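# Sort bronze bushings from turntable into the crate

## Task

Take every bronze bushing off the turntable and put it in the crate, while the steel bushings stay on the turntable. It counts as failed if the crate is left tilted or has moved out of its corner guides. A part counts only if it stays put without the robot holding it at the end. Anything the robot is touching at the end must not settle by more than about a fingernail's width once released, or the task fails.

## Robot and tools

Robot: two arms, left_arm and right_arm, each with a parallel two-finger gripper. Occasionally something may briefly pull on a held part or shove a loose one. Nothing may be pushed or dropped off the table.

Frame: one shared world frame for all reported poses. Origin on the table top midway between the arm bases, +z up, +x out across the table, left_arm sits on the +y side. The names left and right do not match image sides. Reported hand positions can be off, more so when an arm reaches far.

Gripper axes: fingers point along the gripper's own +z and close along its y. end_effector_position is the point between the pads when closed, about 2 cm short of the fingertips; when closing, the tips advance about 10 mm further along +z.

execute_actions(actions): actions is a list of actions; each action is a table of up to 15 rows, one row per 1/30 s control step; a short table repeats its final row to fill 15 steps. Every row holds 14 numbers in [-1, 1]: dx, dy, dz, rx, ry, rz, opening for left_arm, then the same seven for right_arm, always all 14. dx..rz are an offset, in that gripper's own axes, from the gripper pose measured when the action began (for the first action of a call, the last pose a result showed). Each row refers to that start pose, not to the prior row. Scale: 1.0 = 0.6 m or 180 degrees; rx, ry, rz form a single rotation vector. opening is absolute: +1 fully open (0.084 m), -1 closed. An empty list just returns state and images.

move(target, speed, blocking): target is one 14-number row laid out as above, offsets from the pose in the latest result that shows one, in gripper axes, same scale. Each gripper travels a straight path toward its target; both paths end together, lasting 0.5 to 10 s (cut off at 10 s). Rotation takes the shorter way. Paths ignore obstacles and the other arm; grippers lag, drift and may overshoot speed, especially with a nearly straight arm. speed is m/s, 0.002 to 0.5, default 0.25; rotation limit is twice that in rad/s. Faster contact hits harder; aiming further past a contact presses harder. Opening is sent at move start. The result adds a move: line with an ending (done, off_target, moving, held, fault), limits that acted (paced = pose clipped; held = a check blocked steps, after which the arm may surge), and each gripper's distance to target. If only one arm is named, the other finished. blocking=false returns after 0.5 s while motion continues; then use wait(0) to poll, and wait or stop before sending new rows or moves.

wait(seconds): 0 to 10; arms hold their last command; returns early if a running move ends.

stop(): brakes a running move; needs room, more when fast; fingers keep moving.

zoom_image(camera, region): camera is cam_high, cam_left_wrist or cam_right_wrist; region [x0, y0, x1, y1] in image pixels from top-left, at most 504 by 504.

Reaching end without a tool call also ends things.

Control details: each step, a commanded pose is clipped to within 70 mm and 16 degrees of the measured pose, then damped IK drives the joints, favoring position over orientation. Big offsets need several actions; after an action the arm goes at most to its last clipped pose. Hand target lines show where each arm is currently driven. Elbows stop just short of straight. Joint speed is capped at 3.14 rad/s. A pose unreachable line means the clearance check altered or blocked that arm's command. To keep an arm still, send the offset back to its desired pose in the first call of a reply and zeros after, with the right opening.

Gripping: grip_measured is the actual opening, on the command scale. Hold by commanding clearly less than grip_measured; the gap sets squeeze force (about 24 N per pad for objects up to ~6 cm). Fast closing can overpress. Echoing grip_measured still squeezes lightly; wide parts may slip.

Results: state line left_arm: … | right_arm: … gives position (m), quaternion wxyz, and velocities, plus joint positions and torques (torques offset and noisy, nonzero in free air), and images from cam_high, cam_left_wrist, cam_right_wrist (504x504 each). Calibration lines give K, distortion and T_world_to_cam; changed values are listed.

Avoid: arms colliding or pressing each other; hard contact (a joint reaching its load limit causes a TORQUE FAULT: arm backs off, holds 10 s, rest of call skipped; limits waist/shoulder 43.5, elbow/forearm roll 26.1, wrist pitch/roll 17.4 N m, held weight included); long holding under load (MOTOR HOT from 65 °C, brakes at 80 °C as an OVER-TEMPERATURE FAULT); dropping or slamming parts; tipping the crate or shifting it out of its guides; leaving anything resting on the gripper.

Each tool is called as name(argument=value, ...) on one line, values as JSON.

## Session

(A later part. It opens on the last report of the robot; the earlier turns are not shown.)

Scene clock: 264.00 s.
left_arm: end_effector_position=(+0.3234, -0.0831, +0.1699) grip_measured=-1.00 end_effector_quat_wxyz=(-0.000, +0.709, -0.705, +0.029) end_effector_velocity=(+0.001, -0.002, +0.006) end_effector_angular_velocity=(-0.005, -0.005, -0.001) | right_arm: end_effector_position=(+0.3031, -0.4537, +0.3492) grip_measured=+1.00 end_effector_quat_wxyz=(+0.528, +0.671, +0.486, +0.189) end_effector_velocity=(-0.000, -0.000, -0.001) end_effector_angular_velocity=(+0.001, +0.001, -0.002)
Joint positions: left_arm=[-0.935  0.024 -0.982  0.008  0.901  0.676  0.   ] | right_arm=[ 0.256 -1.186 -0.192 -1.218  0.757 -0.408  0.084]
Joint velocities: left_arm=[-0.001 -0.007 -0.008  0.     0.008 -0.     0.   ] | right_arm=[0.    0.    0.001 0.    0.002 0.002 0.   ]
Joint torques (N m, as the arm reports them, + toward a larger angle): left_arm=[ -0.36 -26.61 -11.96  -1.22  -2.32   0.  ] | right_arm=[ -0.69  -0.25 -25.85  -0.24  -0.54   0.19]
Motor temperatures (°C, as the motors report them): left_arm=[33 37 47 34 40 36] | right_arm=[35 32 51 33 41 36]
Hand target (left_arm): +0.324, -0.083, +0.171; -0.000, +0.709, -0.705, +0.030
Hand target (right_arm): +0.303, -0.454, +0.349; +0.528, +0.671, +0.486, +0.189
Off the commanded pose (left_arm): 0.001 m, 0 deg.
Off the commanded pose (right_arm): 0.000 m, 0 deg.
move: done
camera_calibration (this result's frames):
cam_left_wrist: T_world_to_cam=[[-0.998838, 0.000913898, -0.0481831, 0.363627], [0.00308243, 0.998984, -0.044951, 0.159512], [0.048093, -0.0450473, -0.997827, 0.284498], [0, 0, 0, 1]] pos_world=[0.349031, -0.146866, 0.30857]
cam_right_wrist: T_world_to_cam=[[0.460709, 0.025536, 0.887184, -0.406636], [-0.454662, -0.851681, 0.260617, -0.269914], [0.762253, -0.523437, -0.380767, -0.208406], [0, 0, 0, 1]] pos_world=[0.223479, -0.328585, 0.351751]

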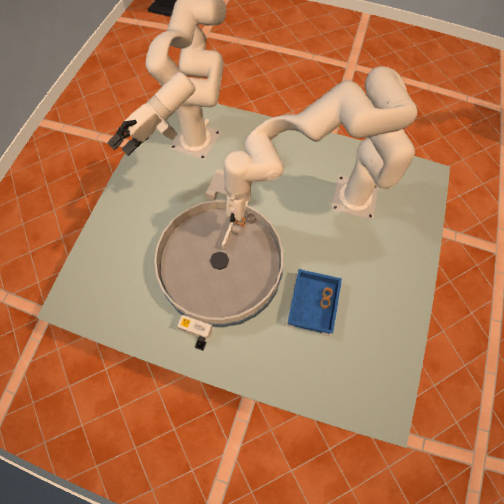

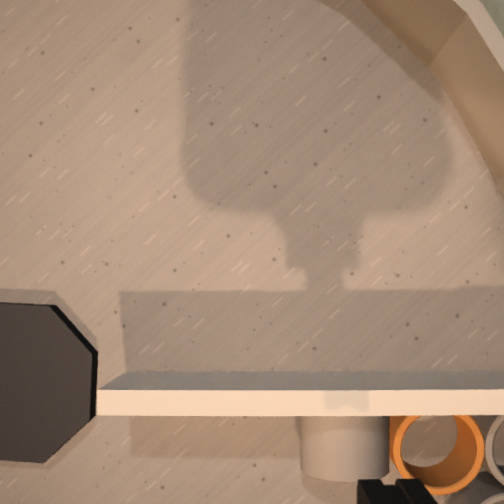

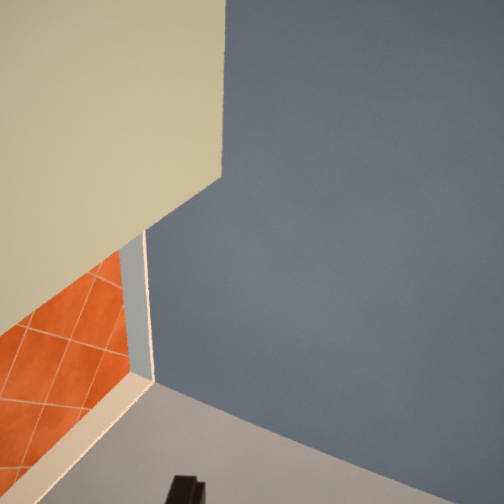

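move(target=[0,-0.005,0.13,0,0,0,0.1,0,0,0,0,0,0,1], speed=0.15)

move(target=[0,0,0,0,0,0,-1,0,0,0,0,0,0,1])

move(target=[0,-0.1,0,0,0,0,-1,0,0,0,0,0,0,1], speed=0.1)

move(target=[0,0,-0.1,0,0,0,0.15,0,0,0,0,0,0,1])

move(target=[-0.015,0.14,0,0,0,0,0.15,0,0,0,0,0,0,1])

move(target=[0,0,0.13,0,0,0,0.15,0,0,0,0,0,0,1], speed=0.12)

move(target=[0,0,0,0,0,0,-1,0,0,0,0,0,0,1])

move(target=[0,0,-0.2,0,0,0,-1,0,0,0,0,0,0,1])

Scene clock: 275.07 s.
left_arm: end_effector_position=(+0.3321, -0.0871, +0.0985) grip_measured=+0.10 end_effector_quat_wxyz=(-0.000, +0.709, -0.705, +0.033) end_effector_velocity=(-0.001, -0.001, +0.000) end_effector_angular_velocity=(-0.011, -0.009, -0.000) | right_arm: end_effector_position=(+0.3031, -0.4537, +0.3492) grip_measured=+1.00 end_effector_quat_wxyz=(+0.528, +0.671, +0.486, +0.189) end_effector_velocity=(+0.000, -0.000, -0.000) end_effector_angular_velocity=(-0.000, -0.000, -0.000)
Joint positions: left_arm=[-0.926  0.163 -0.924  0.01   0.694  0.682  0.048] | right_arm=[ 0.256 -1.186 -0.192 -1.218  0.757 -0.408  0.084]
Joint velocities: left_arm=[-0.004 -0.008  0.014 -0.    -0.02  -0.003 -0.   ] | right_arm=[-0.  0. -0. -0. -0.  0.  0.]
Joint torques (N m, as the arm reports them, + toward a larger angle): left_arm=[-6.38  2.25 -6.26 -2.76 -8.56 -0.55] | right_arm=[ -0.77  -0.31 -25.85  -0.34  -0.53   0.34]
Motor temperatures (°C, as the motors report them): left_arm=[33 37 47 34 40 36] | right_arm=[35 32 51 33 41 36]
Hand target (left_arm): +0.330, -0.086, +0.092; -0.000, +0.709, -0.705, +0.029
Hand target (right_arm): +0.303, -0.454, +0.349; +0.528, +0.671, +0.486, +0.189
Off the commanded pose (left_arm): 0.007 m, 1 deg.
Off the commanded pose (right_arm): 0.000 m, 0 deg.
move: off_target (left_arm)
camera_calibration (this result's frames):
cam_left_wrist: T_world_to_cam=[[-0.998491, -0.000409738, -0.0549184, 0.369289], [0.00243771, 0.998656, -0.0517717, 0.161073], [0.0548658, -0.0518274, -0.997148, 0.209721], [0, 0, 0, 1]] pos_world=[0.356833, -0.149835, 0.237742]
cam_right_wrist: T_world_to_cam=[[0.460709, 0.0255359, 0.887184, -0.406636], [-0.454662, -0.851681, 0.260617, -0.269914], [0.762253, -0.523437, -0.380767, -0.208406], [0, 0, 0, 1]] pos_world=[0.223479, -0.328585, 0.351751]

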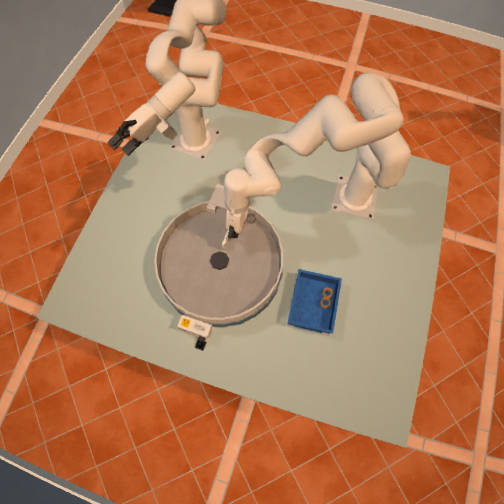

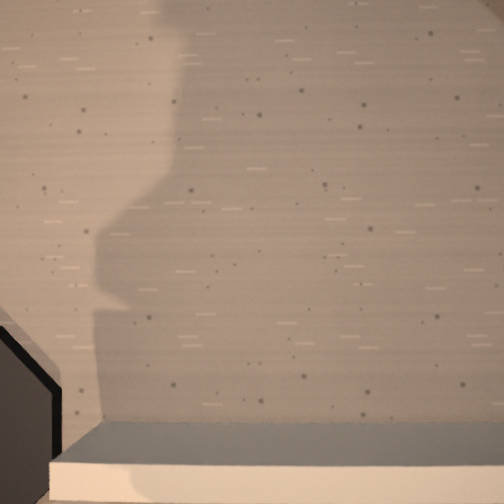

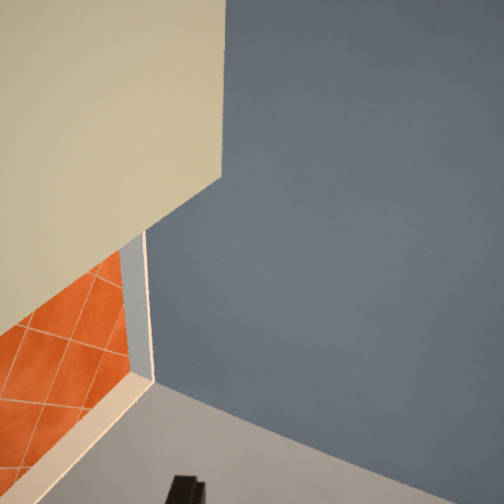

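Scene clock: 275.73 s.
left_arm: end_effector_position=(+0.3339, -0.0873, +0.1013) grip_measured=-0.51 end_effector_quat_wxyz=(-0.000, +0.710, -0.704, +0.037) end_effector_velocity=(-0.001, -0.001, +0.000) end_effector_angular_velocity=(-0.000, +0.000, -0.001) | right_arm: end_effector_position=(+0.3031, -0.4537, +0.3492) grip_measured=+1.00 end_effector_quat_wxyz=(+0.528, +0.671, +0.486, +0.189) end_effector_velocity=(-0.000, +0.000, +0.000) end_effector_angular_velocity=(+0.001, +0.000, +0.000)
Joint positions: left_arm=[-0.923  0.158 -0.924  0.011  0.693  0.681  0.022] | right_arm=[ 0.256 -1.186 -0.192 -1.218  0.757 -0.408  0.084]
Joint velocities: left_arm=[-0.002  0.    -0.002 -0.001  0.001 -0.    -0.   ] | right_arm=[ 0.    -0.    -0.     0.001 -0.    -0.001  0.   ]
Joint torques (N m, as the arm reports them, + toward a larger angle): left_arm=[-12.67  -3.94  -7.24  -4.28  -6.51  -0.02] | right_arm=[ -0.79  -0.37 -26.11  -0.29  -0.56   0.2 ]
Motor temperatures (°C, as the motors report them): left_arm=[33 37 47 34 41 36] | right_arm=[35 32 51 33 41 36]
Hand target (left_arm): +0.332, -0.087, +0.099; -0.000, +0.709, -0.705, +0.033
Hand target (right_arm): +0.303, -0.454, +0.349; +0.528, +0.671, +0.486, +0.189
Off the commanded pose (left_arm): 0.003 m, 0 deg.
Off the commanded pose (right_arm): 0.000 m, 0 deg.
move: done
camera_calibration (this result's frames):
cam_left_wrist: T_world_to_cam=[[-0.998229, -0.00261711, -0.0594356, 0.371363], [0.000733515, 0.998415, -0.0562824, 0.162413], [0.0594886, -0.0562263, -0.996644, 0.210375], [0, 0, 0, 1]] pos_world=[0.358071, -0.149355, 0.240883]
cam_right_wrist: T_world_to_cam=[[0.460709, 0.0255359, 0.887184, -0.406636], [-0.454662, -0.851681, 0.260617, -0.269914], [0.762253, -0.523437, -0.380767, -0.208406], [0, 0, 0, 1]] pos_world=[0.223479, -0.328585, 0.351751]

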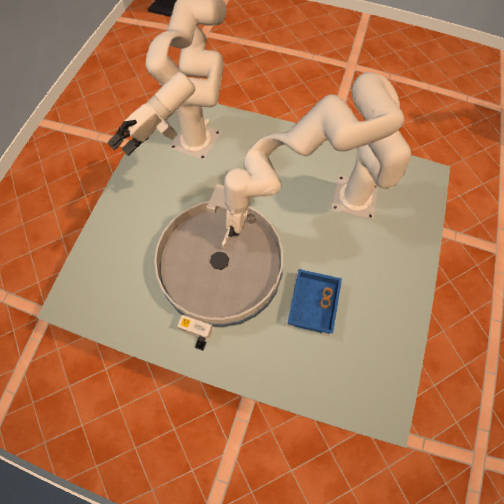

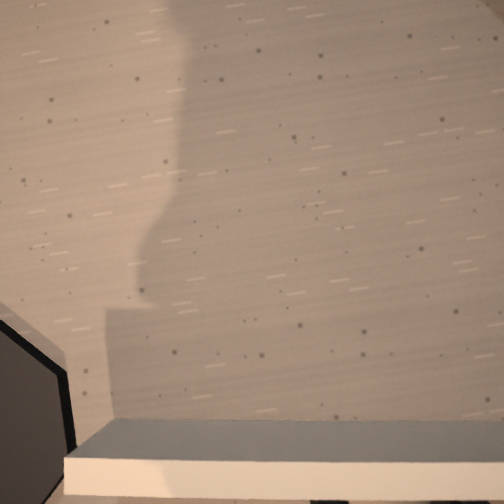

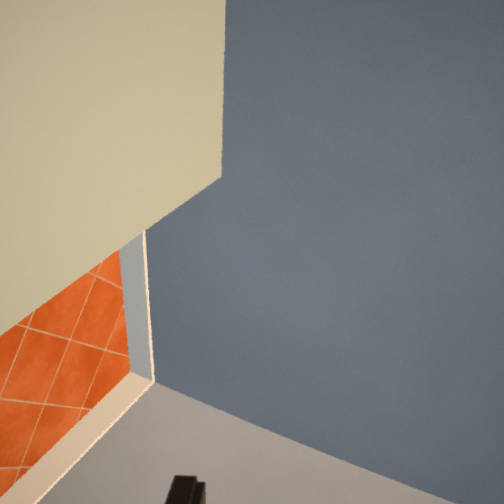

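Scene clock: 276.77 s.
left_arm: end_effector_position=(+0.3933, -0.0865, +0.1030) grip_measured=-0.52 end_effector_quat_wxyz=(-0.000, +0.710, -0.704, +0.036) end_effector_velocity=(+0.002, +0.001, +0.000) end_effector_angular_velocity=(+0.002, +0.002, +0.002) | right_arm: end_effector_position=(+0.3031, -0.4537, +0.3492) grip_measured=+1.00 end_effector_quat_wxyz=(+0.528, +0.671, +0.486, +0.189) end_effector_velocity=(+0.000, -0.000, -0.000) end_effector_angular_velocity=(-0.002, +0.001, +0.000)
Joint positions: left_arm=[-0.833  0.273 -1.09   0.001  0.745  0.779  0.021] | right_arm=[ 0.256 -1.186 -0.192 -1.218  0.757 -0.408  0.084]
Joint velocities: left_arm=[ 0.004  0.001 -0.004 -0.     0.006  0.002 -0.   ] | right_arm=[ 0.     0.001  0.    -0.001  0.    -0.001  0.   ]
Joint torques (N m, as the arm reports them, + toward a larger angle): left_arm=[ -0.65 -33.07 -12.45  -1.49  -3.31   0.2 ] | right_arm=[ -0.58  -0.19 -25.9   -0.16  -0.56   0.21]
Motor temperatures (°C, as the motors report them): left_arm=[33 37 47 34 41 36] | right_arm=[35 32 51 33 41 36]
Hand target (left_arm): +0.394, -0.087, +0.104; -0.000, +0.710, -0.704, +0.037
Hand target (right_arm): +0.303, -0.454, +0.349; +0.528, +0.671, +0.486, +0.189
Off the commanded pose (left_arm): 0.001 m, 0 deg.
Off the commanded pose (right_arm): 0.000 m, 0 deg.
move: done
camera_calibration (this result's frames):
cam_left_wrist: T_world_to_cam=[[-0.998294, -0.00254095, -0.05833, 0.430758], [0.000666863, 0.998491, -0.054909, 0.161551], [0.0583815, -0.0548542, -0.996786, 0.209152], [0, 0, 0, 1]] pos_world=[0.417705, -0.14874, 0.242477]
cam_right_wrist: T_world_to_cam=[[0.460709, 0.025536, 0.887184, -0.406636], [-0.454662, -0.851681, 0.260617, -0.269914], [0.762253, -0.523437, -0.380767, -0.208406], [0, 0, 0, 1]] pos_world=[0.223479, -0.328585, 0.351751]

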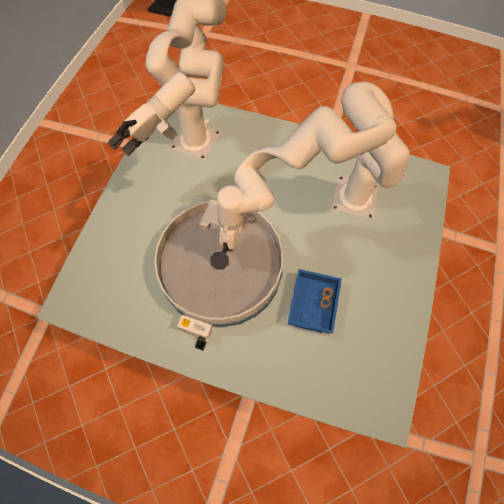

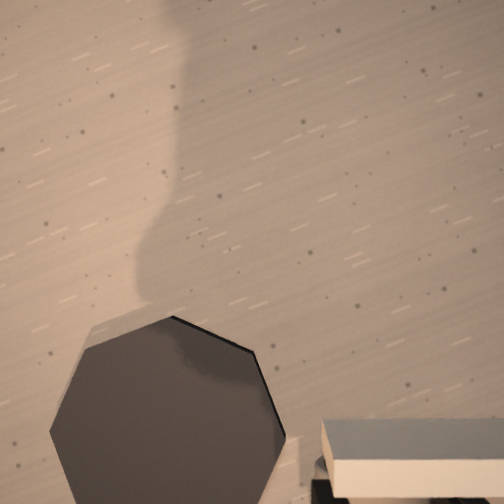

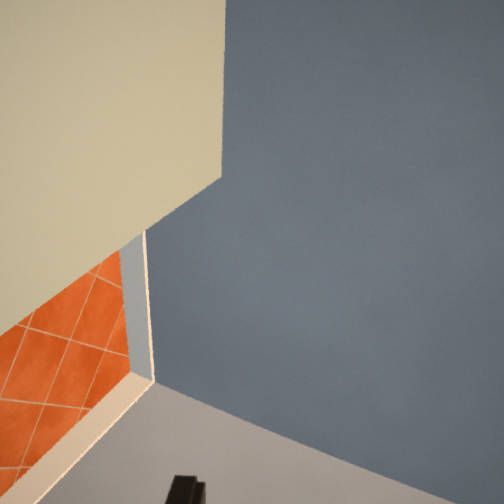

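Scene clock: 277.60 s.
left_arm: end_effector_position=(+0.3900, -0.0831, +0.1619) grip_measured=+0.14 end_effector_quat_wxyz=(-0.000, +0.710, -0.704, +0.035) end_effector_velocity=(+0.000, -0.000, +0.003) end_effector_angular_velocity=(-0.001, -0.002, -0.001) | right_arm: end_effector_position=(+0.3031, -0.4537, +0.3492) grip_measured=+1.00 end_effector_quat_wxyz=(+0.528, +0.671, +0.486, +0.189) end_effector_velocity=(+0.000, +0.000, -0.000) end_effector_angular_velocity=(+0.002, -0.001, +0.000)
Joint positions: left_arm=[-0.833  0.17  -1.136  0.001  0.896  0.779  0.05 ] | right_arm=[ 0.256 -1.186 -0.192 -1.218  0.757 -0.408  0.084]
Joint velocities: left_arm=[ 0.    -0.005 -0.004  0.001  0.006  0.001  0.   ] | right_arm=[ 0.     0.001 -0.     0.    -0.001  0.002  0.   ]
Joint torques (N m, as the arm reports them, + toward a larger angle): left_arm=[  0.22 -29.89 -12.03  -1.05  -2.23   0.08] | right_arm=[ -0.75  -0.23 -25.99  -0.53  -0.63   0.2 ]
Motor temperatures (°C, as the motors report them): left_arm=[33 37 47 34 41 36] | right_arm=[35 32 51 33 41 36]
Hand target (left_arm): +0.390, -0.083, +0.163; -0.000, +0.710, -0.704, +0.036
Hand target (right_arm): +0.303, -0.454, +0.349; +0.528, +0.671, +0.486, +0.189
Off the commanded pose (left_arm): 0.001 m, 0 deg.
Off the commanded pose (right_arm): 0.000 m, 0 deg.
move: done
camera_calibration (this result's frames):
cam_left_wrist: T_world_to_cam=[[-0.998347, -0.00264679, -0.0574214, 0.43075], [0.000445668, 0.998553, -0.053776, 0.161294], [0.0574806, -0.0537127, -0.996901, 0.268754], [0, 0, 0, 1]] pos_world=[0.414518, -0.145485, 0.301329]
cam_right_wrist: T_world_to_cam=[[0.460709, 0.0255359, 0.887184, -0.406636], [-0.454662, -0.851681, 0.260617, -0.269914], [0.762253, -0.523437, -0.380767, -0.208406], [0, 0, 0, 1]] pos_world=[0.223479, -0.328585, 0.351751]

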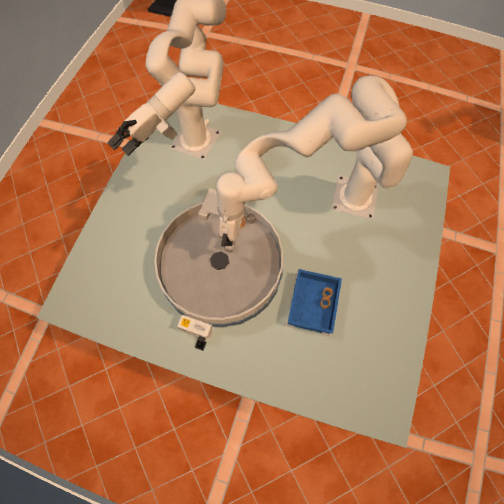

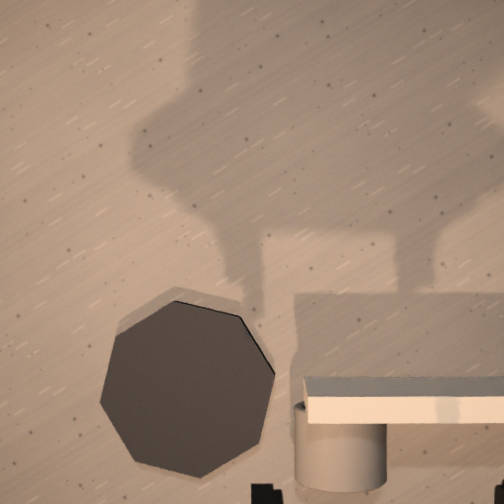

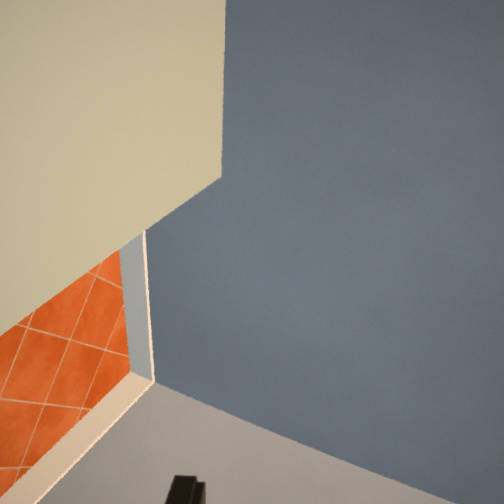

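Scene clock: 278.53 s.
left_arm: end_effector_position=(+0.3064, -0.0748, +0.1571) grip_measured=+0.14 end_effector_quat_wxyz=(-0.000, +0.710, -0.704, +0.035) end_effector_velocity=(-0.002, +0.000, -0.000) end_effector_angular_velocity=(+0.000, -0.001, -0.001) | right_arm: end_effector_position=(+0.3031, -0.4537, +0.3492) grip_measured=+1.00 end_effector_quat_wxyz=(+0.528, +0.671, +0.486, +0.189) end_effector_velocity=(+0.000, -0.000, +0.000) end_effector_angular_velocity=(-0.002, -0.000, +0.000)
Joint positions: left_arm=[-0.953 -0.022 -0.885  0.012  0.838  0.652  0.05 ] | right_arm=[ 0.256 -1.186 -0.192 -1.218  0.757 -0.408  0.084]
Joint velocities: left_arm=[-0.003 -0.004  0.006  0.001 -0.001 -0.003  0.   ] | right_arm=[-0.    -0.    -0.    -0.002  0.    -0.001  0.   ]
Joint torques (N m, as the arm reports them, + toward a larger angle): left_arm=[  0.76 -24.93 -11.78  -1.24  -2.45   0.06] | right_arm=[ -0.71  -0.43 -26.    -0.38  -0.57   0.32]
Motor temperatures (°C, as the motors report them): left_arm=[33 37 47 34 41 36] | right_arm=[35 32 51 33 41 36]
Hand target (left_arm): +0.306, -0.075, +0.157; -0.000, +0.710, -0.704, +0.035
Hand target (right_arm): +0.303, -0.454, +0.349; +0.528, +0.671, +0.486, +0.189
Off the commanded pose (left_arm): 0.000 m, 0 deg.
Off the commanded pose (right_arm): 0.000 m, 0 deg.
move: done
camera_calibration (this result's frames):
cam_left_wrist: T_world_to_cam=[[-0.998351, -0.00288951, -0.05733, 0.346988], [0.000207293, 0.998544, -0.0539377, 0.152929], [0.0574024, -0.0538606, -0.996897, 0.269257], [0, 0, 0, 1]] pos_world=[0.330929, -0.137201, 0.296563]
cam_right_wrist: T_world_to_cam=[[0.460709, 0.0255358, 0.887184, -0.406636], [-0.454662, -0.851681, 0.260617, -0.269914], [0.762253, -0.523437, -0.380767, -0.208406], [0, 0, 0, 1]] pos_world=[0.223479, -0.328585, 0.351751]

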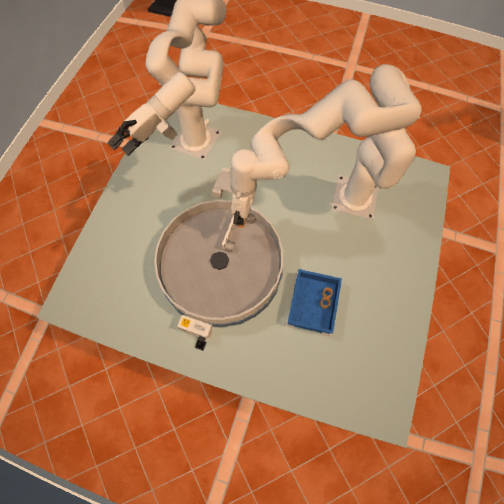

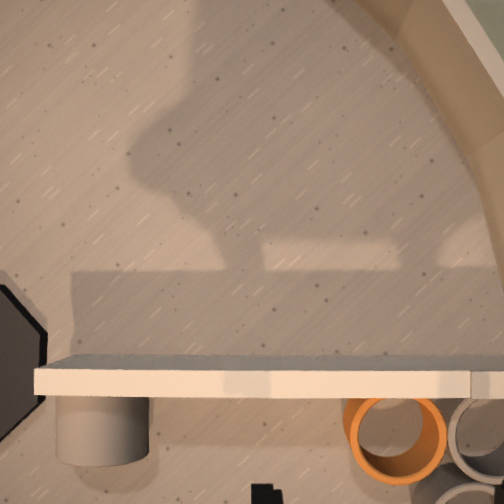

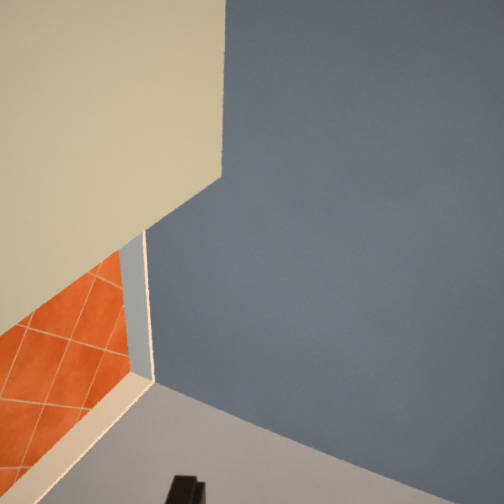

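Scene clock: 279.53 s.
left_arm: end_effector_position=(+0.3174, -0.0857, +0.0972) grip_measured=+0.15 end_effector_quat_wxyz=(+0.002, +0.709, -0.703, +0.053) end_effector_velocity=(-0.008, +0.011, -0.045) end_effector_angular_velocity=(+0.016, +0.018, +0.013) | right_arm: end_effector_position=(+0.3031, -0.4537, +0.3492) grip_measured=+1.00 end_effector_quat_wxyz=(+0.528, +0.671, +0.486, +0.189) end_effector_velocity=(-0.000, +0.000, -0.000) end_effector_angular_velocity=(+0.002, -0.000, -0.001)
Joint positions: left_arm=[-0.948  0.114 -0.841  0.016  0.62   0.65   0.051] | right_arm=[ 0.256 -1.186 -0.192 -1.218  0.757 -0.408  0.084]
Joint velocities: left_arm=[ 0.002  0.068  0.062 -0.002 -0.106 -0.01  -0.001] | right_arm=[ 0.    -0.     0.     0.001  0.     0.001  0.   ]
Joint torques (N m, as the arm reports them, + toward a larger angle): left_arm=[-5.58  9.28 -0.52 -2.27 -1.71 -0.29] | right_arm=[ -0.71  -0.4  -25.86  -0.37  -0.54   0.36]
Motor temperatures (°C, as the motors report them): left_arm=[33 37 47 34 41 36] | right_arm=[35 32 51 33 41 36]
Hand target (left_arm): +0.310, -0.078, +0.080; -0.000, +0.710, -0.704, +0.035
Hand target (right_arm): +0.303, -0.454, +0.349; +0.528, +0.671, +0.486, +0.189
Off the commanded pose (left_arm): 0.020 m, 2 deg.
Off the commanded pose (right_arm): 0.000 m, 0 deg.
move: off_target (left_arm)
camera_calibration (this result's frames):
cam_left_wrist: T_world_to_cam=[[-0.996729, -0.00575025, -0.0806089, 0.356019], [0.000914692, 0.996599, -0.0824027, 0.162955], [0.0808085, -0.0822069, -0.993334, 0.198047], [0, 0, 0, 1]] pos_world=[0.338702, -0.144073, 0.238853]
cam_right_wrist: T_world_to_cam=[[0.460709, 0.0255358, 0.887184, -0.406636], [-0.454662, -0.851681, 0.260617, -0.269914], [0.762253, -0.523437, -0.380767, -0.208406], [0, 0, 0, 1]] pos_world=[0.223479, -0.328585, 0.351751]

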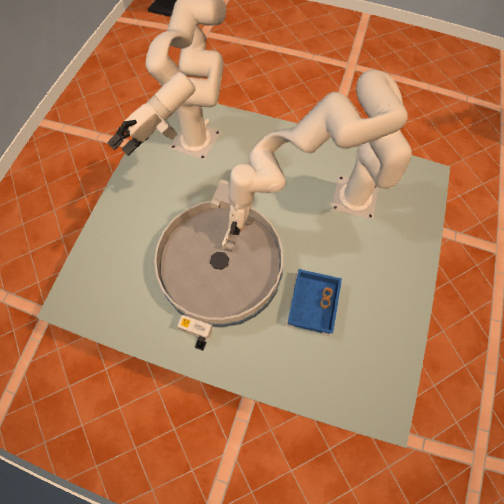

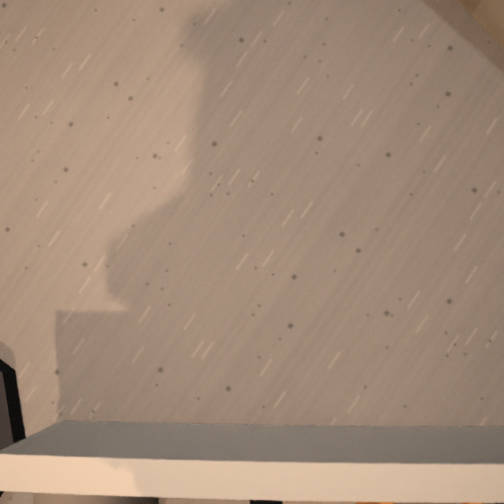

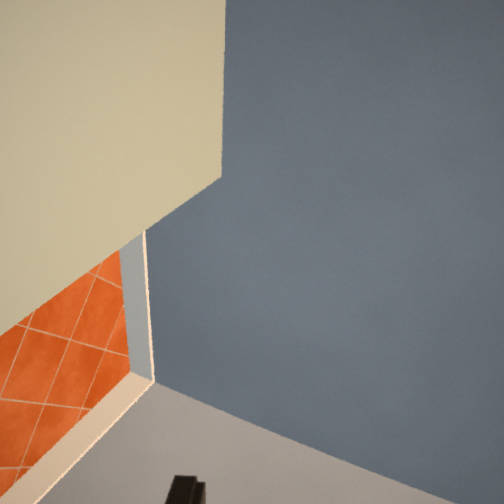

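Scene clock: 280.27 s.
left_arm: end_effector_position=(+0.3182, -0.0861, +0.0989) grip_measured=-1.00 end_effector_quat_wxyz=(+0.002, +0.710, -0.702, +0.055) end_effector_velocity=(-0.001, -0.001, +0.000) end_effector_angular_velocity=(-0.001, +0.000, -0.003) | right_arm: end_effector_position=(+0.3031, -0.4537, +0.3492) grip_measured=+1.00 end_effector_quat_wxyz=(+0.528, +0.671, +0.486, +0.189) end_effector_velocity=(+0.000, +0.000, +0.000) end_effector_angular_velocity=(-0.000, -0.001, +0.001)
Joint positions: left_arm=[-0.948  0.111 -0.842  0.017  0.62   0.65   0.   ] | right_arm=[ 0.256 -1.186 -0.192 -1.218  0.757 -0.408  0.084]
Joint velocities: left_arm=[-0.004 -0.    -0.001 -0.001  0.001  0.     0.   ] | right_arm=[ 0.     0.001 -0.    -0.001 -0.001  0.001  0.   ]
Joint torques (N m, as the arm reports them, + toward a larger angle): left_arm=[-5.31 -3.41 -4.82 -2.24 -3.58  0.08] | right_arm=[ -0.8   -0.31 -26.01  -0.29  -0.53   0.19]
Motor temperatures (°C, as the motors report them): left_arm=[33 37 47 34 41 36] | right_arm=[35 32 51 33 41 36]
Hand target (left_arm): +0.317, -0.086, +0.097; +0.002, +0.709, -0.703, +0.053
Hand target (right_arm): +0.303, -0.454, +0.349; +0.528, +0.671, +0.486, +0.189
Off the commanded pose (left_arm): 0.002 m, 0 deg.
Off the commanded pose (right_arm): 0.000 m, 0 deg.
move: done
camera_calibration (this result's frames):
cam_left_wrist: T_world_to_cam=[[-0.996502, -0.006506, -0.0833128, 0.357078], [0.000641457, 0.99634, -0.0854779, 0.163897], [0.083564, -0.0852324, -0.992851, 0.198524], [0, 0, 0, 1]] pos_world=[0.339134, -0.144053, 0.240864]
cam_right_wrist: T_world_to_cam=[[0.460709, 0.0255359, 0.887184, -0.406636], [-0.454662, -0.851681, 0.260617, -0.269914], [0.762253, -0.523437, -0.380767, -0.208406], [0, 0, 0, 1]] pos_world=[0.223479, -0.328585, 0.351751]

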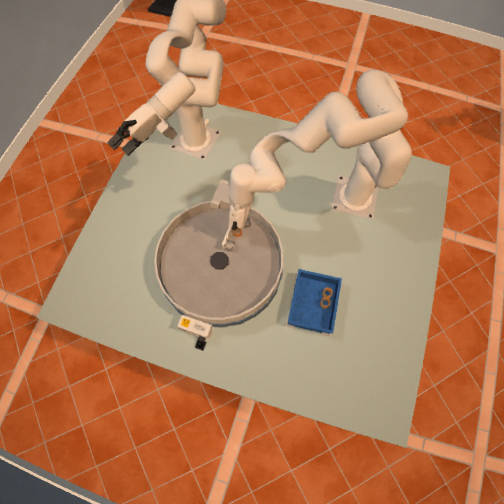

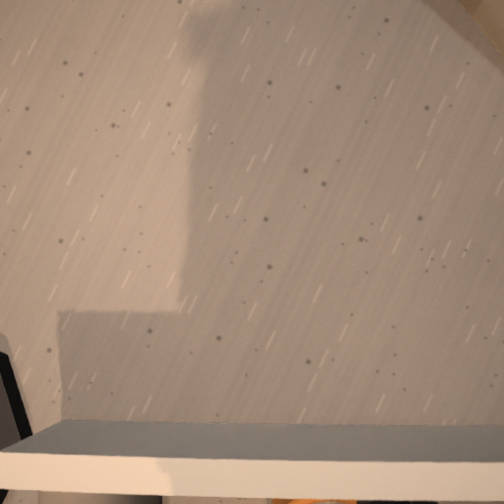

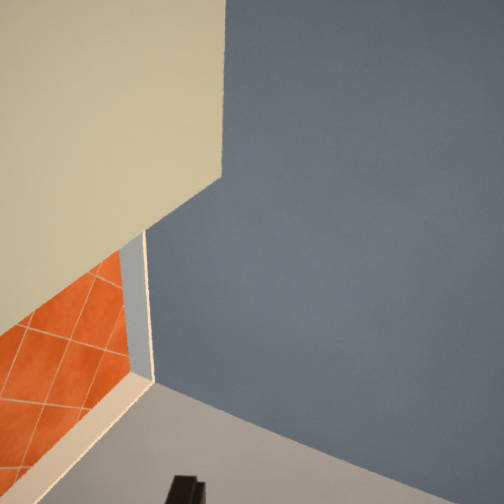

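Scene clock: 281.27 s.
left_arm: end_effector_position=(+0.3089, -0.0759, +0.2171) grip_measured=-1.00 end_effector_quat_wxyz=(+0.001, +0.710, -0.702, +0.055) end_effector_velocity=(+0.001, -0.002, +0.007) end_effector_angular_velocity=(-0.007, -0.006, -0.001) | right_arm: end_effector_position=(+0.3031, -0.4537, +0.3492) grip_measured=+1.00 end_effector_quat_wxyz=(+0.528, +0.671, +0.486, +0.189) end_effector_velocity=(+0.000, +0.000, -0.001) end_effector_angular_velocity=(-0.000, +0.002, +0.002)
Joint positions: left_arm=[-0.951 -0.117 -0.952  0.013  0.96   0.653  0.   ] | right_arm=[ 0.256 -1.186 -0.192 -1.218  0.757 -0.408  0.084]
Joint velocities: left_arm=[-0.001 -0.007 -0.011  0.     0.008 -0.     0.   ] | right_arm=[ 0.     0.002  0.001 -0.    -0.001 -0.     0.   ]
Joint torques (N m, as the arm reports them, + toward a larger angle): left_arm=[ -0.39 -22.78 -12.52  -1.16  -2.41   0.12] | right_arm=[ -0.85  -0.54 -25.95  -0.21  -0.48   0.26]
Motor temperatures (°C, as the motors report them): left_arm=[33 37 47 34 41 36] | right_arm=[35 32 51 33 41 36]
Hand target (left_arm): +0.309, -0.076, +0.218; +0.002, +0.710, -0.702, +0.056
Hand target (right_arm): +0.303, -0.454, +0.349; +0.528, +0.671, +0.486, +0.189
Off the commanded pose (left_arm): 0.001 m, 0 deg.
Off the commanded pose (right_arm): 0.000 m, 0 deg.
move: done
camera_calibration (this result's frames):
cam_left_wrist: T_world_to_cam=[[-0.996575, -0.00677215, -0.0824218, 0.357475], [0.000158901, 0.996483, -0.0837968, 0.163574], [0.0826994, -0.0835229, -0.993068, 0.317908], [0, 0, 0, 1]] pos_world=[0.329933, -0.134025, 0.358875]
cam_right_wrist: T_world_to_cam=[[0.460709, 0.025536, 0.887184, -0.406636], [-0.454662, -0.851681, 0.260617, -0.269914], [0.762253, -0.523437, -0.380767, -0.208406], [0, 0, 0, 1]] pos_world=[0.223479, -0.328585, 0.351751]

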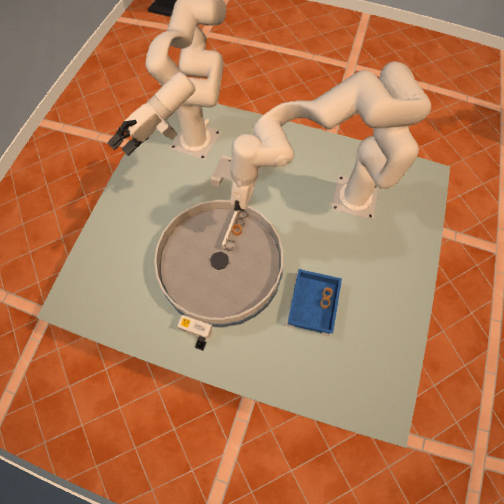

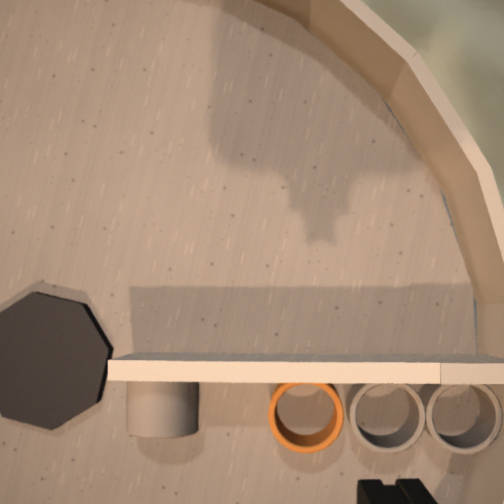

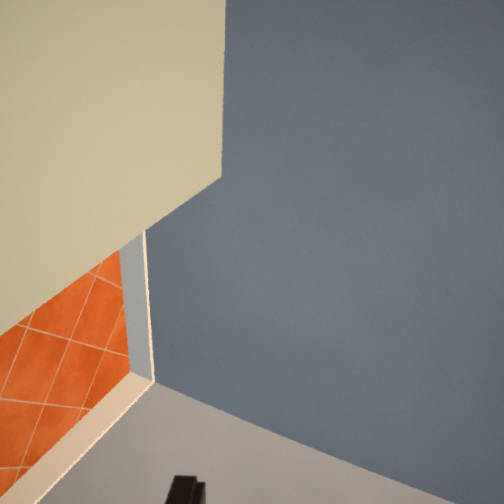

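Same situation as the earlier success; repeat that.

move(target=[-0.022,-0.01,0.23,0,0,0,0.15,0,0,0,0,0,0,1], speed=0.15)

move(target=[0,0,0,0,0,0,-1,0,0,0,0,0,0,1])

move(target=[0,0,-0.2,0,0,0,-1,0,0,0,0,0,0,1])

Scene clock: 286.37 s.
left_arm: end_effector_position=(+0.3330, -0.0817, +0.0982) grip_measured=+0.15 end_effector_quat_wxyz=(+0.003, +0.709, -0.701, +0.076) end_effector_velocity=(-0.001, -0.002, -0.001) end_effector_angular_velocity=(+0.003, +0.002, -0.005) | right_arm: end_effector_position=(+0.3031, -0.4537, +0.3492) grip_measured=+1.00 end_effector_quat_wxyz=(+0.528, +0.671, +0.486, +0.189) end_effector_velocity=(-0.000, -0.000, -0.000) end_effector_angular_velocity=(-0.000, +0.001, -0.002)
Joint positions: left_arm=[-0.917  0.111 -0.824  0.013  0.562  0.683  0.05 ] | right_arm=[ 0.256 -1.186 -0.192 -1.218  0.757 -0.408  0.084]
Joint velocities: left_arm=[-0.004  0.006 -0.006 -0.     0.004  0.002 -0.001] | right_arm=[ 0.    -0.     0.     0.001  0.002 -0.     0.   ]
Joint torques (N m, as the arm reports them, + toward a larger angle): left_arm=[-10.53  15.09   1.94  -3.74  -3.31  -0.8 ] | right_arm=[ -0.69  -0.39 -26.01  -0.18  -0.57   0.34]
Motor temperatures (°C, as the motors report them): left_arm=[33 37 47 34 41 36] | right_arm=[35 32 51 33 41 36]
Hand target (left_arm): +0.325, -0.074, +0.080; +0.002, +0.710, -0.703, +0.055
Hand target (right_arm): +0.303, -0.454, +0.349; +0.528, +0.671, +0.486, +0.189
Off the commanded pose (left_arm): 0.022 m, 2 deg.
Off the commanded pose (right_arm): 0.000 m, 0 deg.
move: off_target (left_arm)
camera_calibration (this result's frames):
cam_left_wrist: T_world_to_cam=[[-0.993936, -0.0102788, -0.109479, 0.373207], [0.00246779, 0.993285, -0.115663, 0.161504], [0.109933, -0.115232, -0.987237, 0.185166], [0, 0, 0, 1]] pos_world=[0.35019, -0.135246, 0.242341]
cam_right_wrist: T_world_to_cam=[[0.460709, 0.0255359, 0.887184, -0.406636], [-0.454662, -0.851681, 0.260617, -0.269914], [0.762253, -0.523437, -0.380767, -0.208406], [0, 0, 0, 1]] pos_world=[0.223479, -0.328585, 0.351751]

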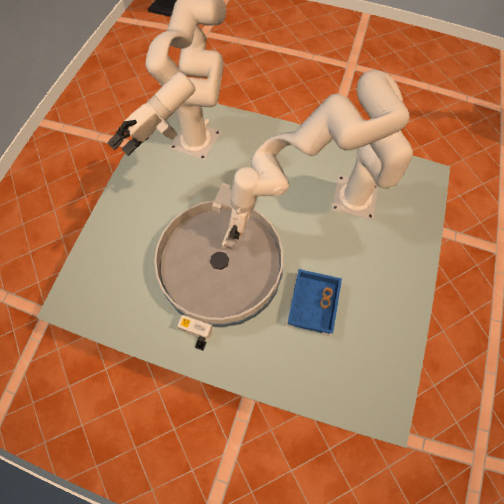

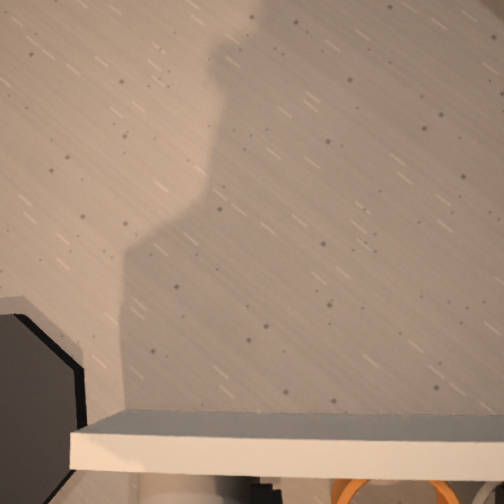

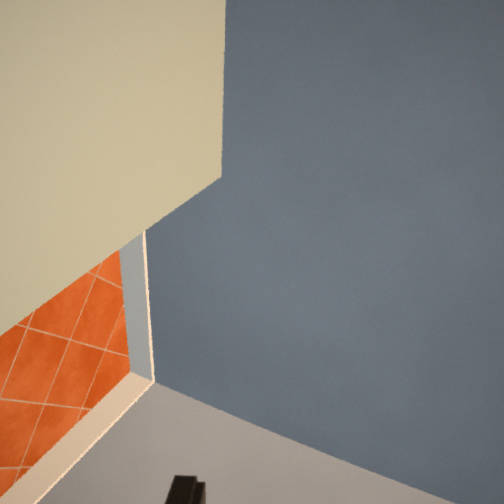

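Scene clock: 286.93 s.
left_arm: end_effector_position=(+0.3331, -0.0832, +0.0993) grip_measured=-1.00 end_effector_quat_wxyz=(+0.004, +0.708, -0.702, +0.078) end_effector_velocity=(+0.001, +0.005, -0.001) end_effector_angular_velocity=(+0.011, +0.007, +0.005) | right_arm: end_effector_position=(+0.3031, -0.4537, +0.3492) grip_measured=+1.00 end_effector_quat_wxyz=(+0.528, +0.671, +0.486, +0.189) end_effector_velocity=(+0.000, +0.000, +0.000) end_effector_angular_velocity=(-0.001, -0.001, +0.001)
Joint positions: left_arm=[-0.919  0.11  -0.825  0.012  0.559  0.683  0.   ] | right_arm=[ 0.256 -1.186 -0.192 -1.218  0.757 -0.408  0.084]
Joint velocities: left_arm=[ 0.008  0.001 -0.002  0.002  0.013  0.002  0.   ] | right_arm=[ 0.     0.001 -0.    -0.002 -0.001  0.001  0.   ]
Joint torques (N m, as the arm reports them, + toward a larger angle): left_arm=[ 1.16 -9.67 -2.39 -1.19  1.07  0.02] | right_arm=[ -0.54  -0.27 -25.94  -0.31  -0.6    0.2 ]
Motor temperatures (°C, as the motors report them): left_arm=[33 37 47 34 41 36] | right_arm=[35 32 51 33 41 36]
Hand target (left_arm): +0.333, -0.082, +0.098; +0.003, +0.709, -0.701, +0.076
Hand target (right_arm): +0.303, -0.454, +0.349; +0.528, +0.671, +0.486, +0.189
Off the commanded pose (left_arm): 0.002 m, 0 deg.
Off the commanded pose (right_arm): 0.000 m, 0 deg.
move: done
camera_calibration (this result's frames):
cam_left_wrist: T_world_to_cam=[[-0.993676, -0.00933164, -0.111893, 0.373652], [0.00408139, 0.99288, -0.119049, 0.162932], [0.112207, -0.118753, -0.986563, 0.184949], [0, 0, 0, 1]] pos_world=[0.349872, -0.136322, 0.24367]
cam_right_wrist: T_world_to_cam=[[0.460709, 0.0255358, 0.887184, -0.406636], [-0.454662, -0.851681, 0.260617, -0.269914], [0.762253, -0.523437, -0.380767, -0.208406], [0, 0, 0, 1]] pos_world=[0.223479, -0.328585, 0.351751]

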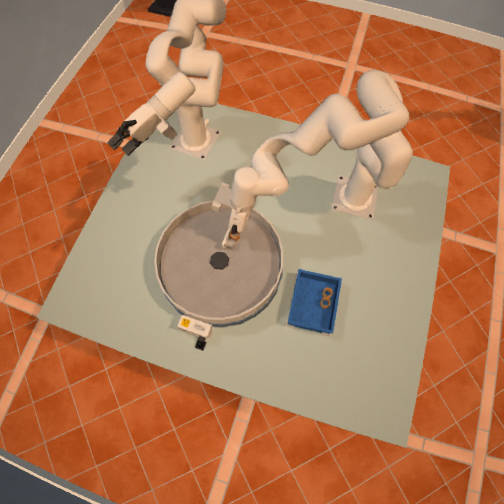

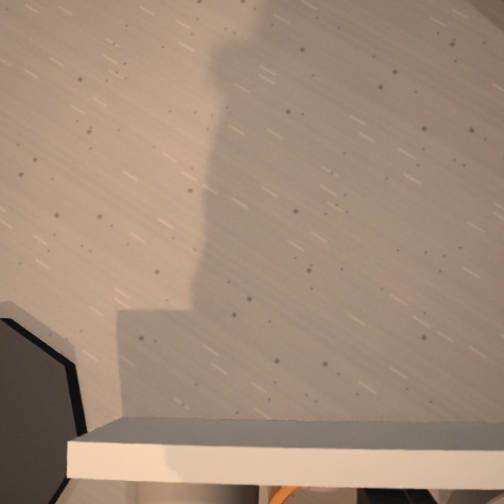

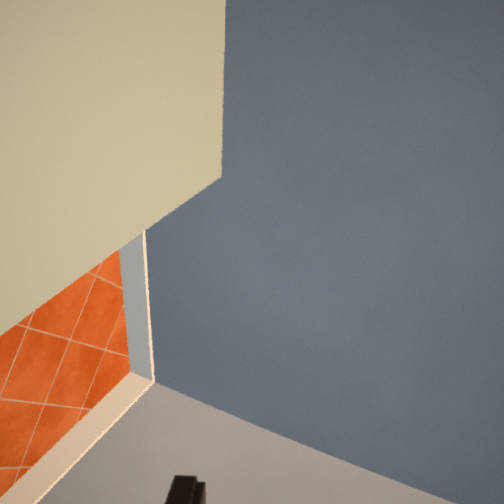

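Scene clock: 287.93 s.
left_arm: end_effector_position=(+0.3203, -0.0690, +0.2167) grip_measured=-1.00 end_effector_quat_wxyz=(+0.003, +0.709, -0.701, +0.077) end_effector_velocity=(+0.001, -0.001, +0.007) end_effector_angular_velocity=(-0.008, -0.006, +0.000) | right_arm: end_effector_position=(+0.3031, -0.4537, +0.3492) grip_measured=+1.00 end_effector_quat_wxyz=(+0.528, +0.671, +0.486, +0.189) end_effector_velocity=(-0.000, -0.000, -0.000) end_effector_angular_velocity=(+0.001, -0.000, -0.002)
Joint positions: left_arm=[-0.921 -0.141 -0.911  0.009  0.898  0.685  0.   ] | right_arm=[ 0.256 -1.186 -0.192 -1.218  0.757 -0.408  0.084]
Joint velocities: left_arm=[ 0.    -0.008 -0.01  -0.     0.008  0.001  0.   ] | right_arm=[0.    0.    0.    0.    0.002 0.002 0.   ]
Joint torques (N m, as the arm reports them, + toward a larger angle): left_arm=[  0.72 -22.73 -12.33  -1.07  -2.58   0.05] | right_arm=[ -0.56  -0.25 -25.83  -0.32  -0.5    0.31]
Motor temperatures (°C, as the motors report them): left_arm=[33 37 47 34 41 36] | right_arm=[35 32 51 33 41 36]
Hand target (left_arm): +0.321, -0.069, +0.218; +0.003, +0.709, -0.701, +0.078
Hand target (right_arm): +0.303, -0.454, +0.349; +0.528, +0.671, +0.486, +0.189
Off the commanded pose (left_arm): 0.001 m, 0 deg.
Off the commanded pose (right_arm): 0.000 m, 0 deg.
move: done
camera_calibration (this result's frames):
cam_left_wrist: T_world_to_cam=[[-0.99378, -0.00956592, -0.110953, 0.374017], [0.00354576, 0.993081, -0.117378, 0.162612], [0.111308, -0.117041, -0.98687, 0.304359], [0, 0, 0, 1]] pos_world=[0.337236, -0.122287, 0.360948]
cam_right_wrist: T_world_to_cam=[[0.460709, 0.0255357, 0.887184, -0.406636], [-0.454662, -0.851682, 0.260617, -0.269914], [0.762253, -0.523437, -0.380767, -0.208406], [0, 0, 0, 1]] pos_world=[0.223479, -0.328585, 0.351751]

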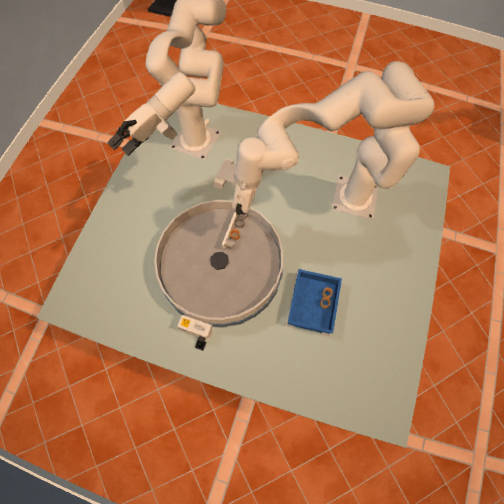

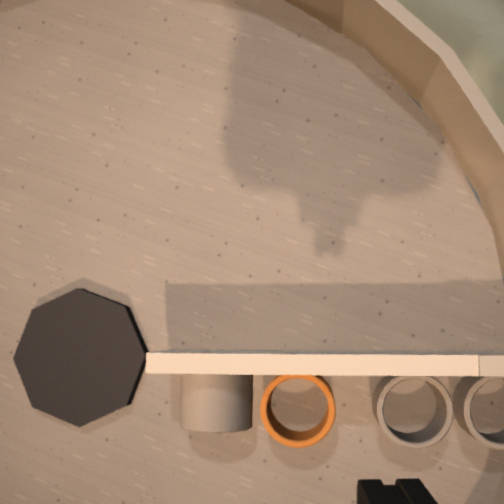

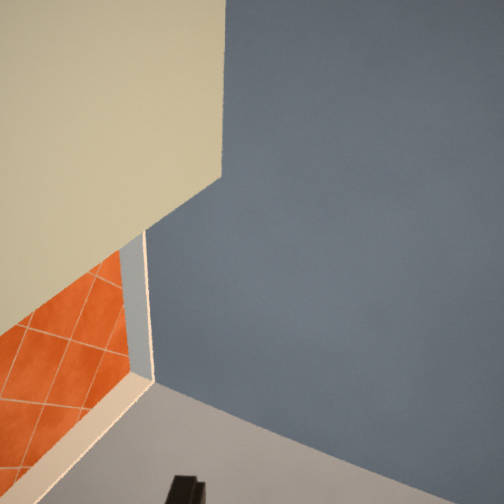

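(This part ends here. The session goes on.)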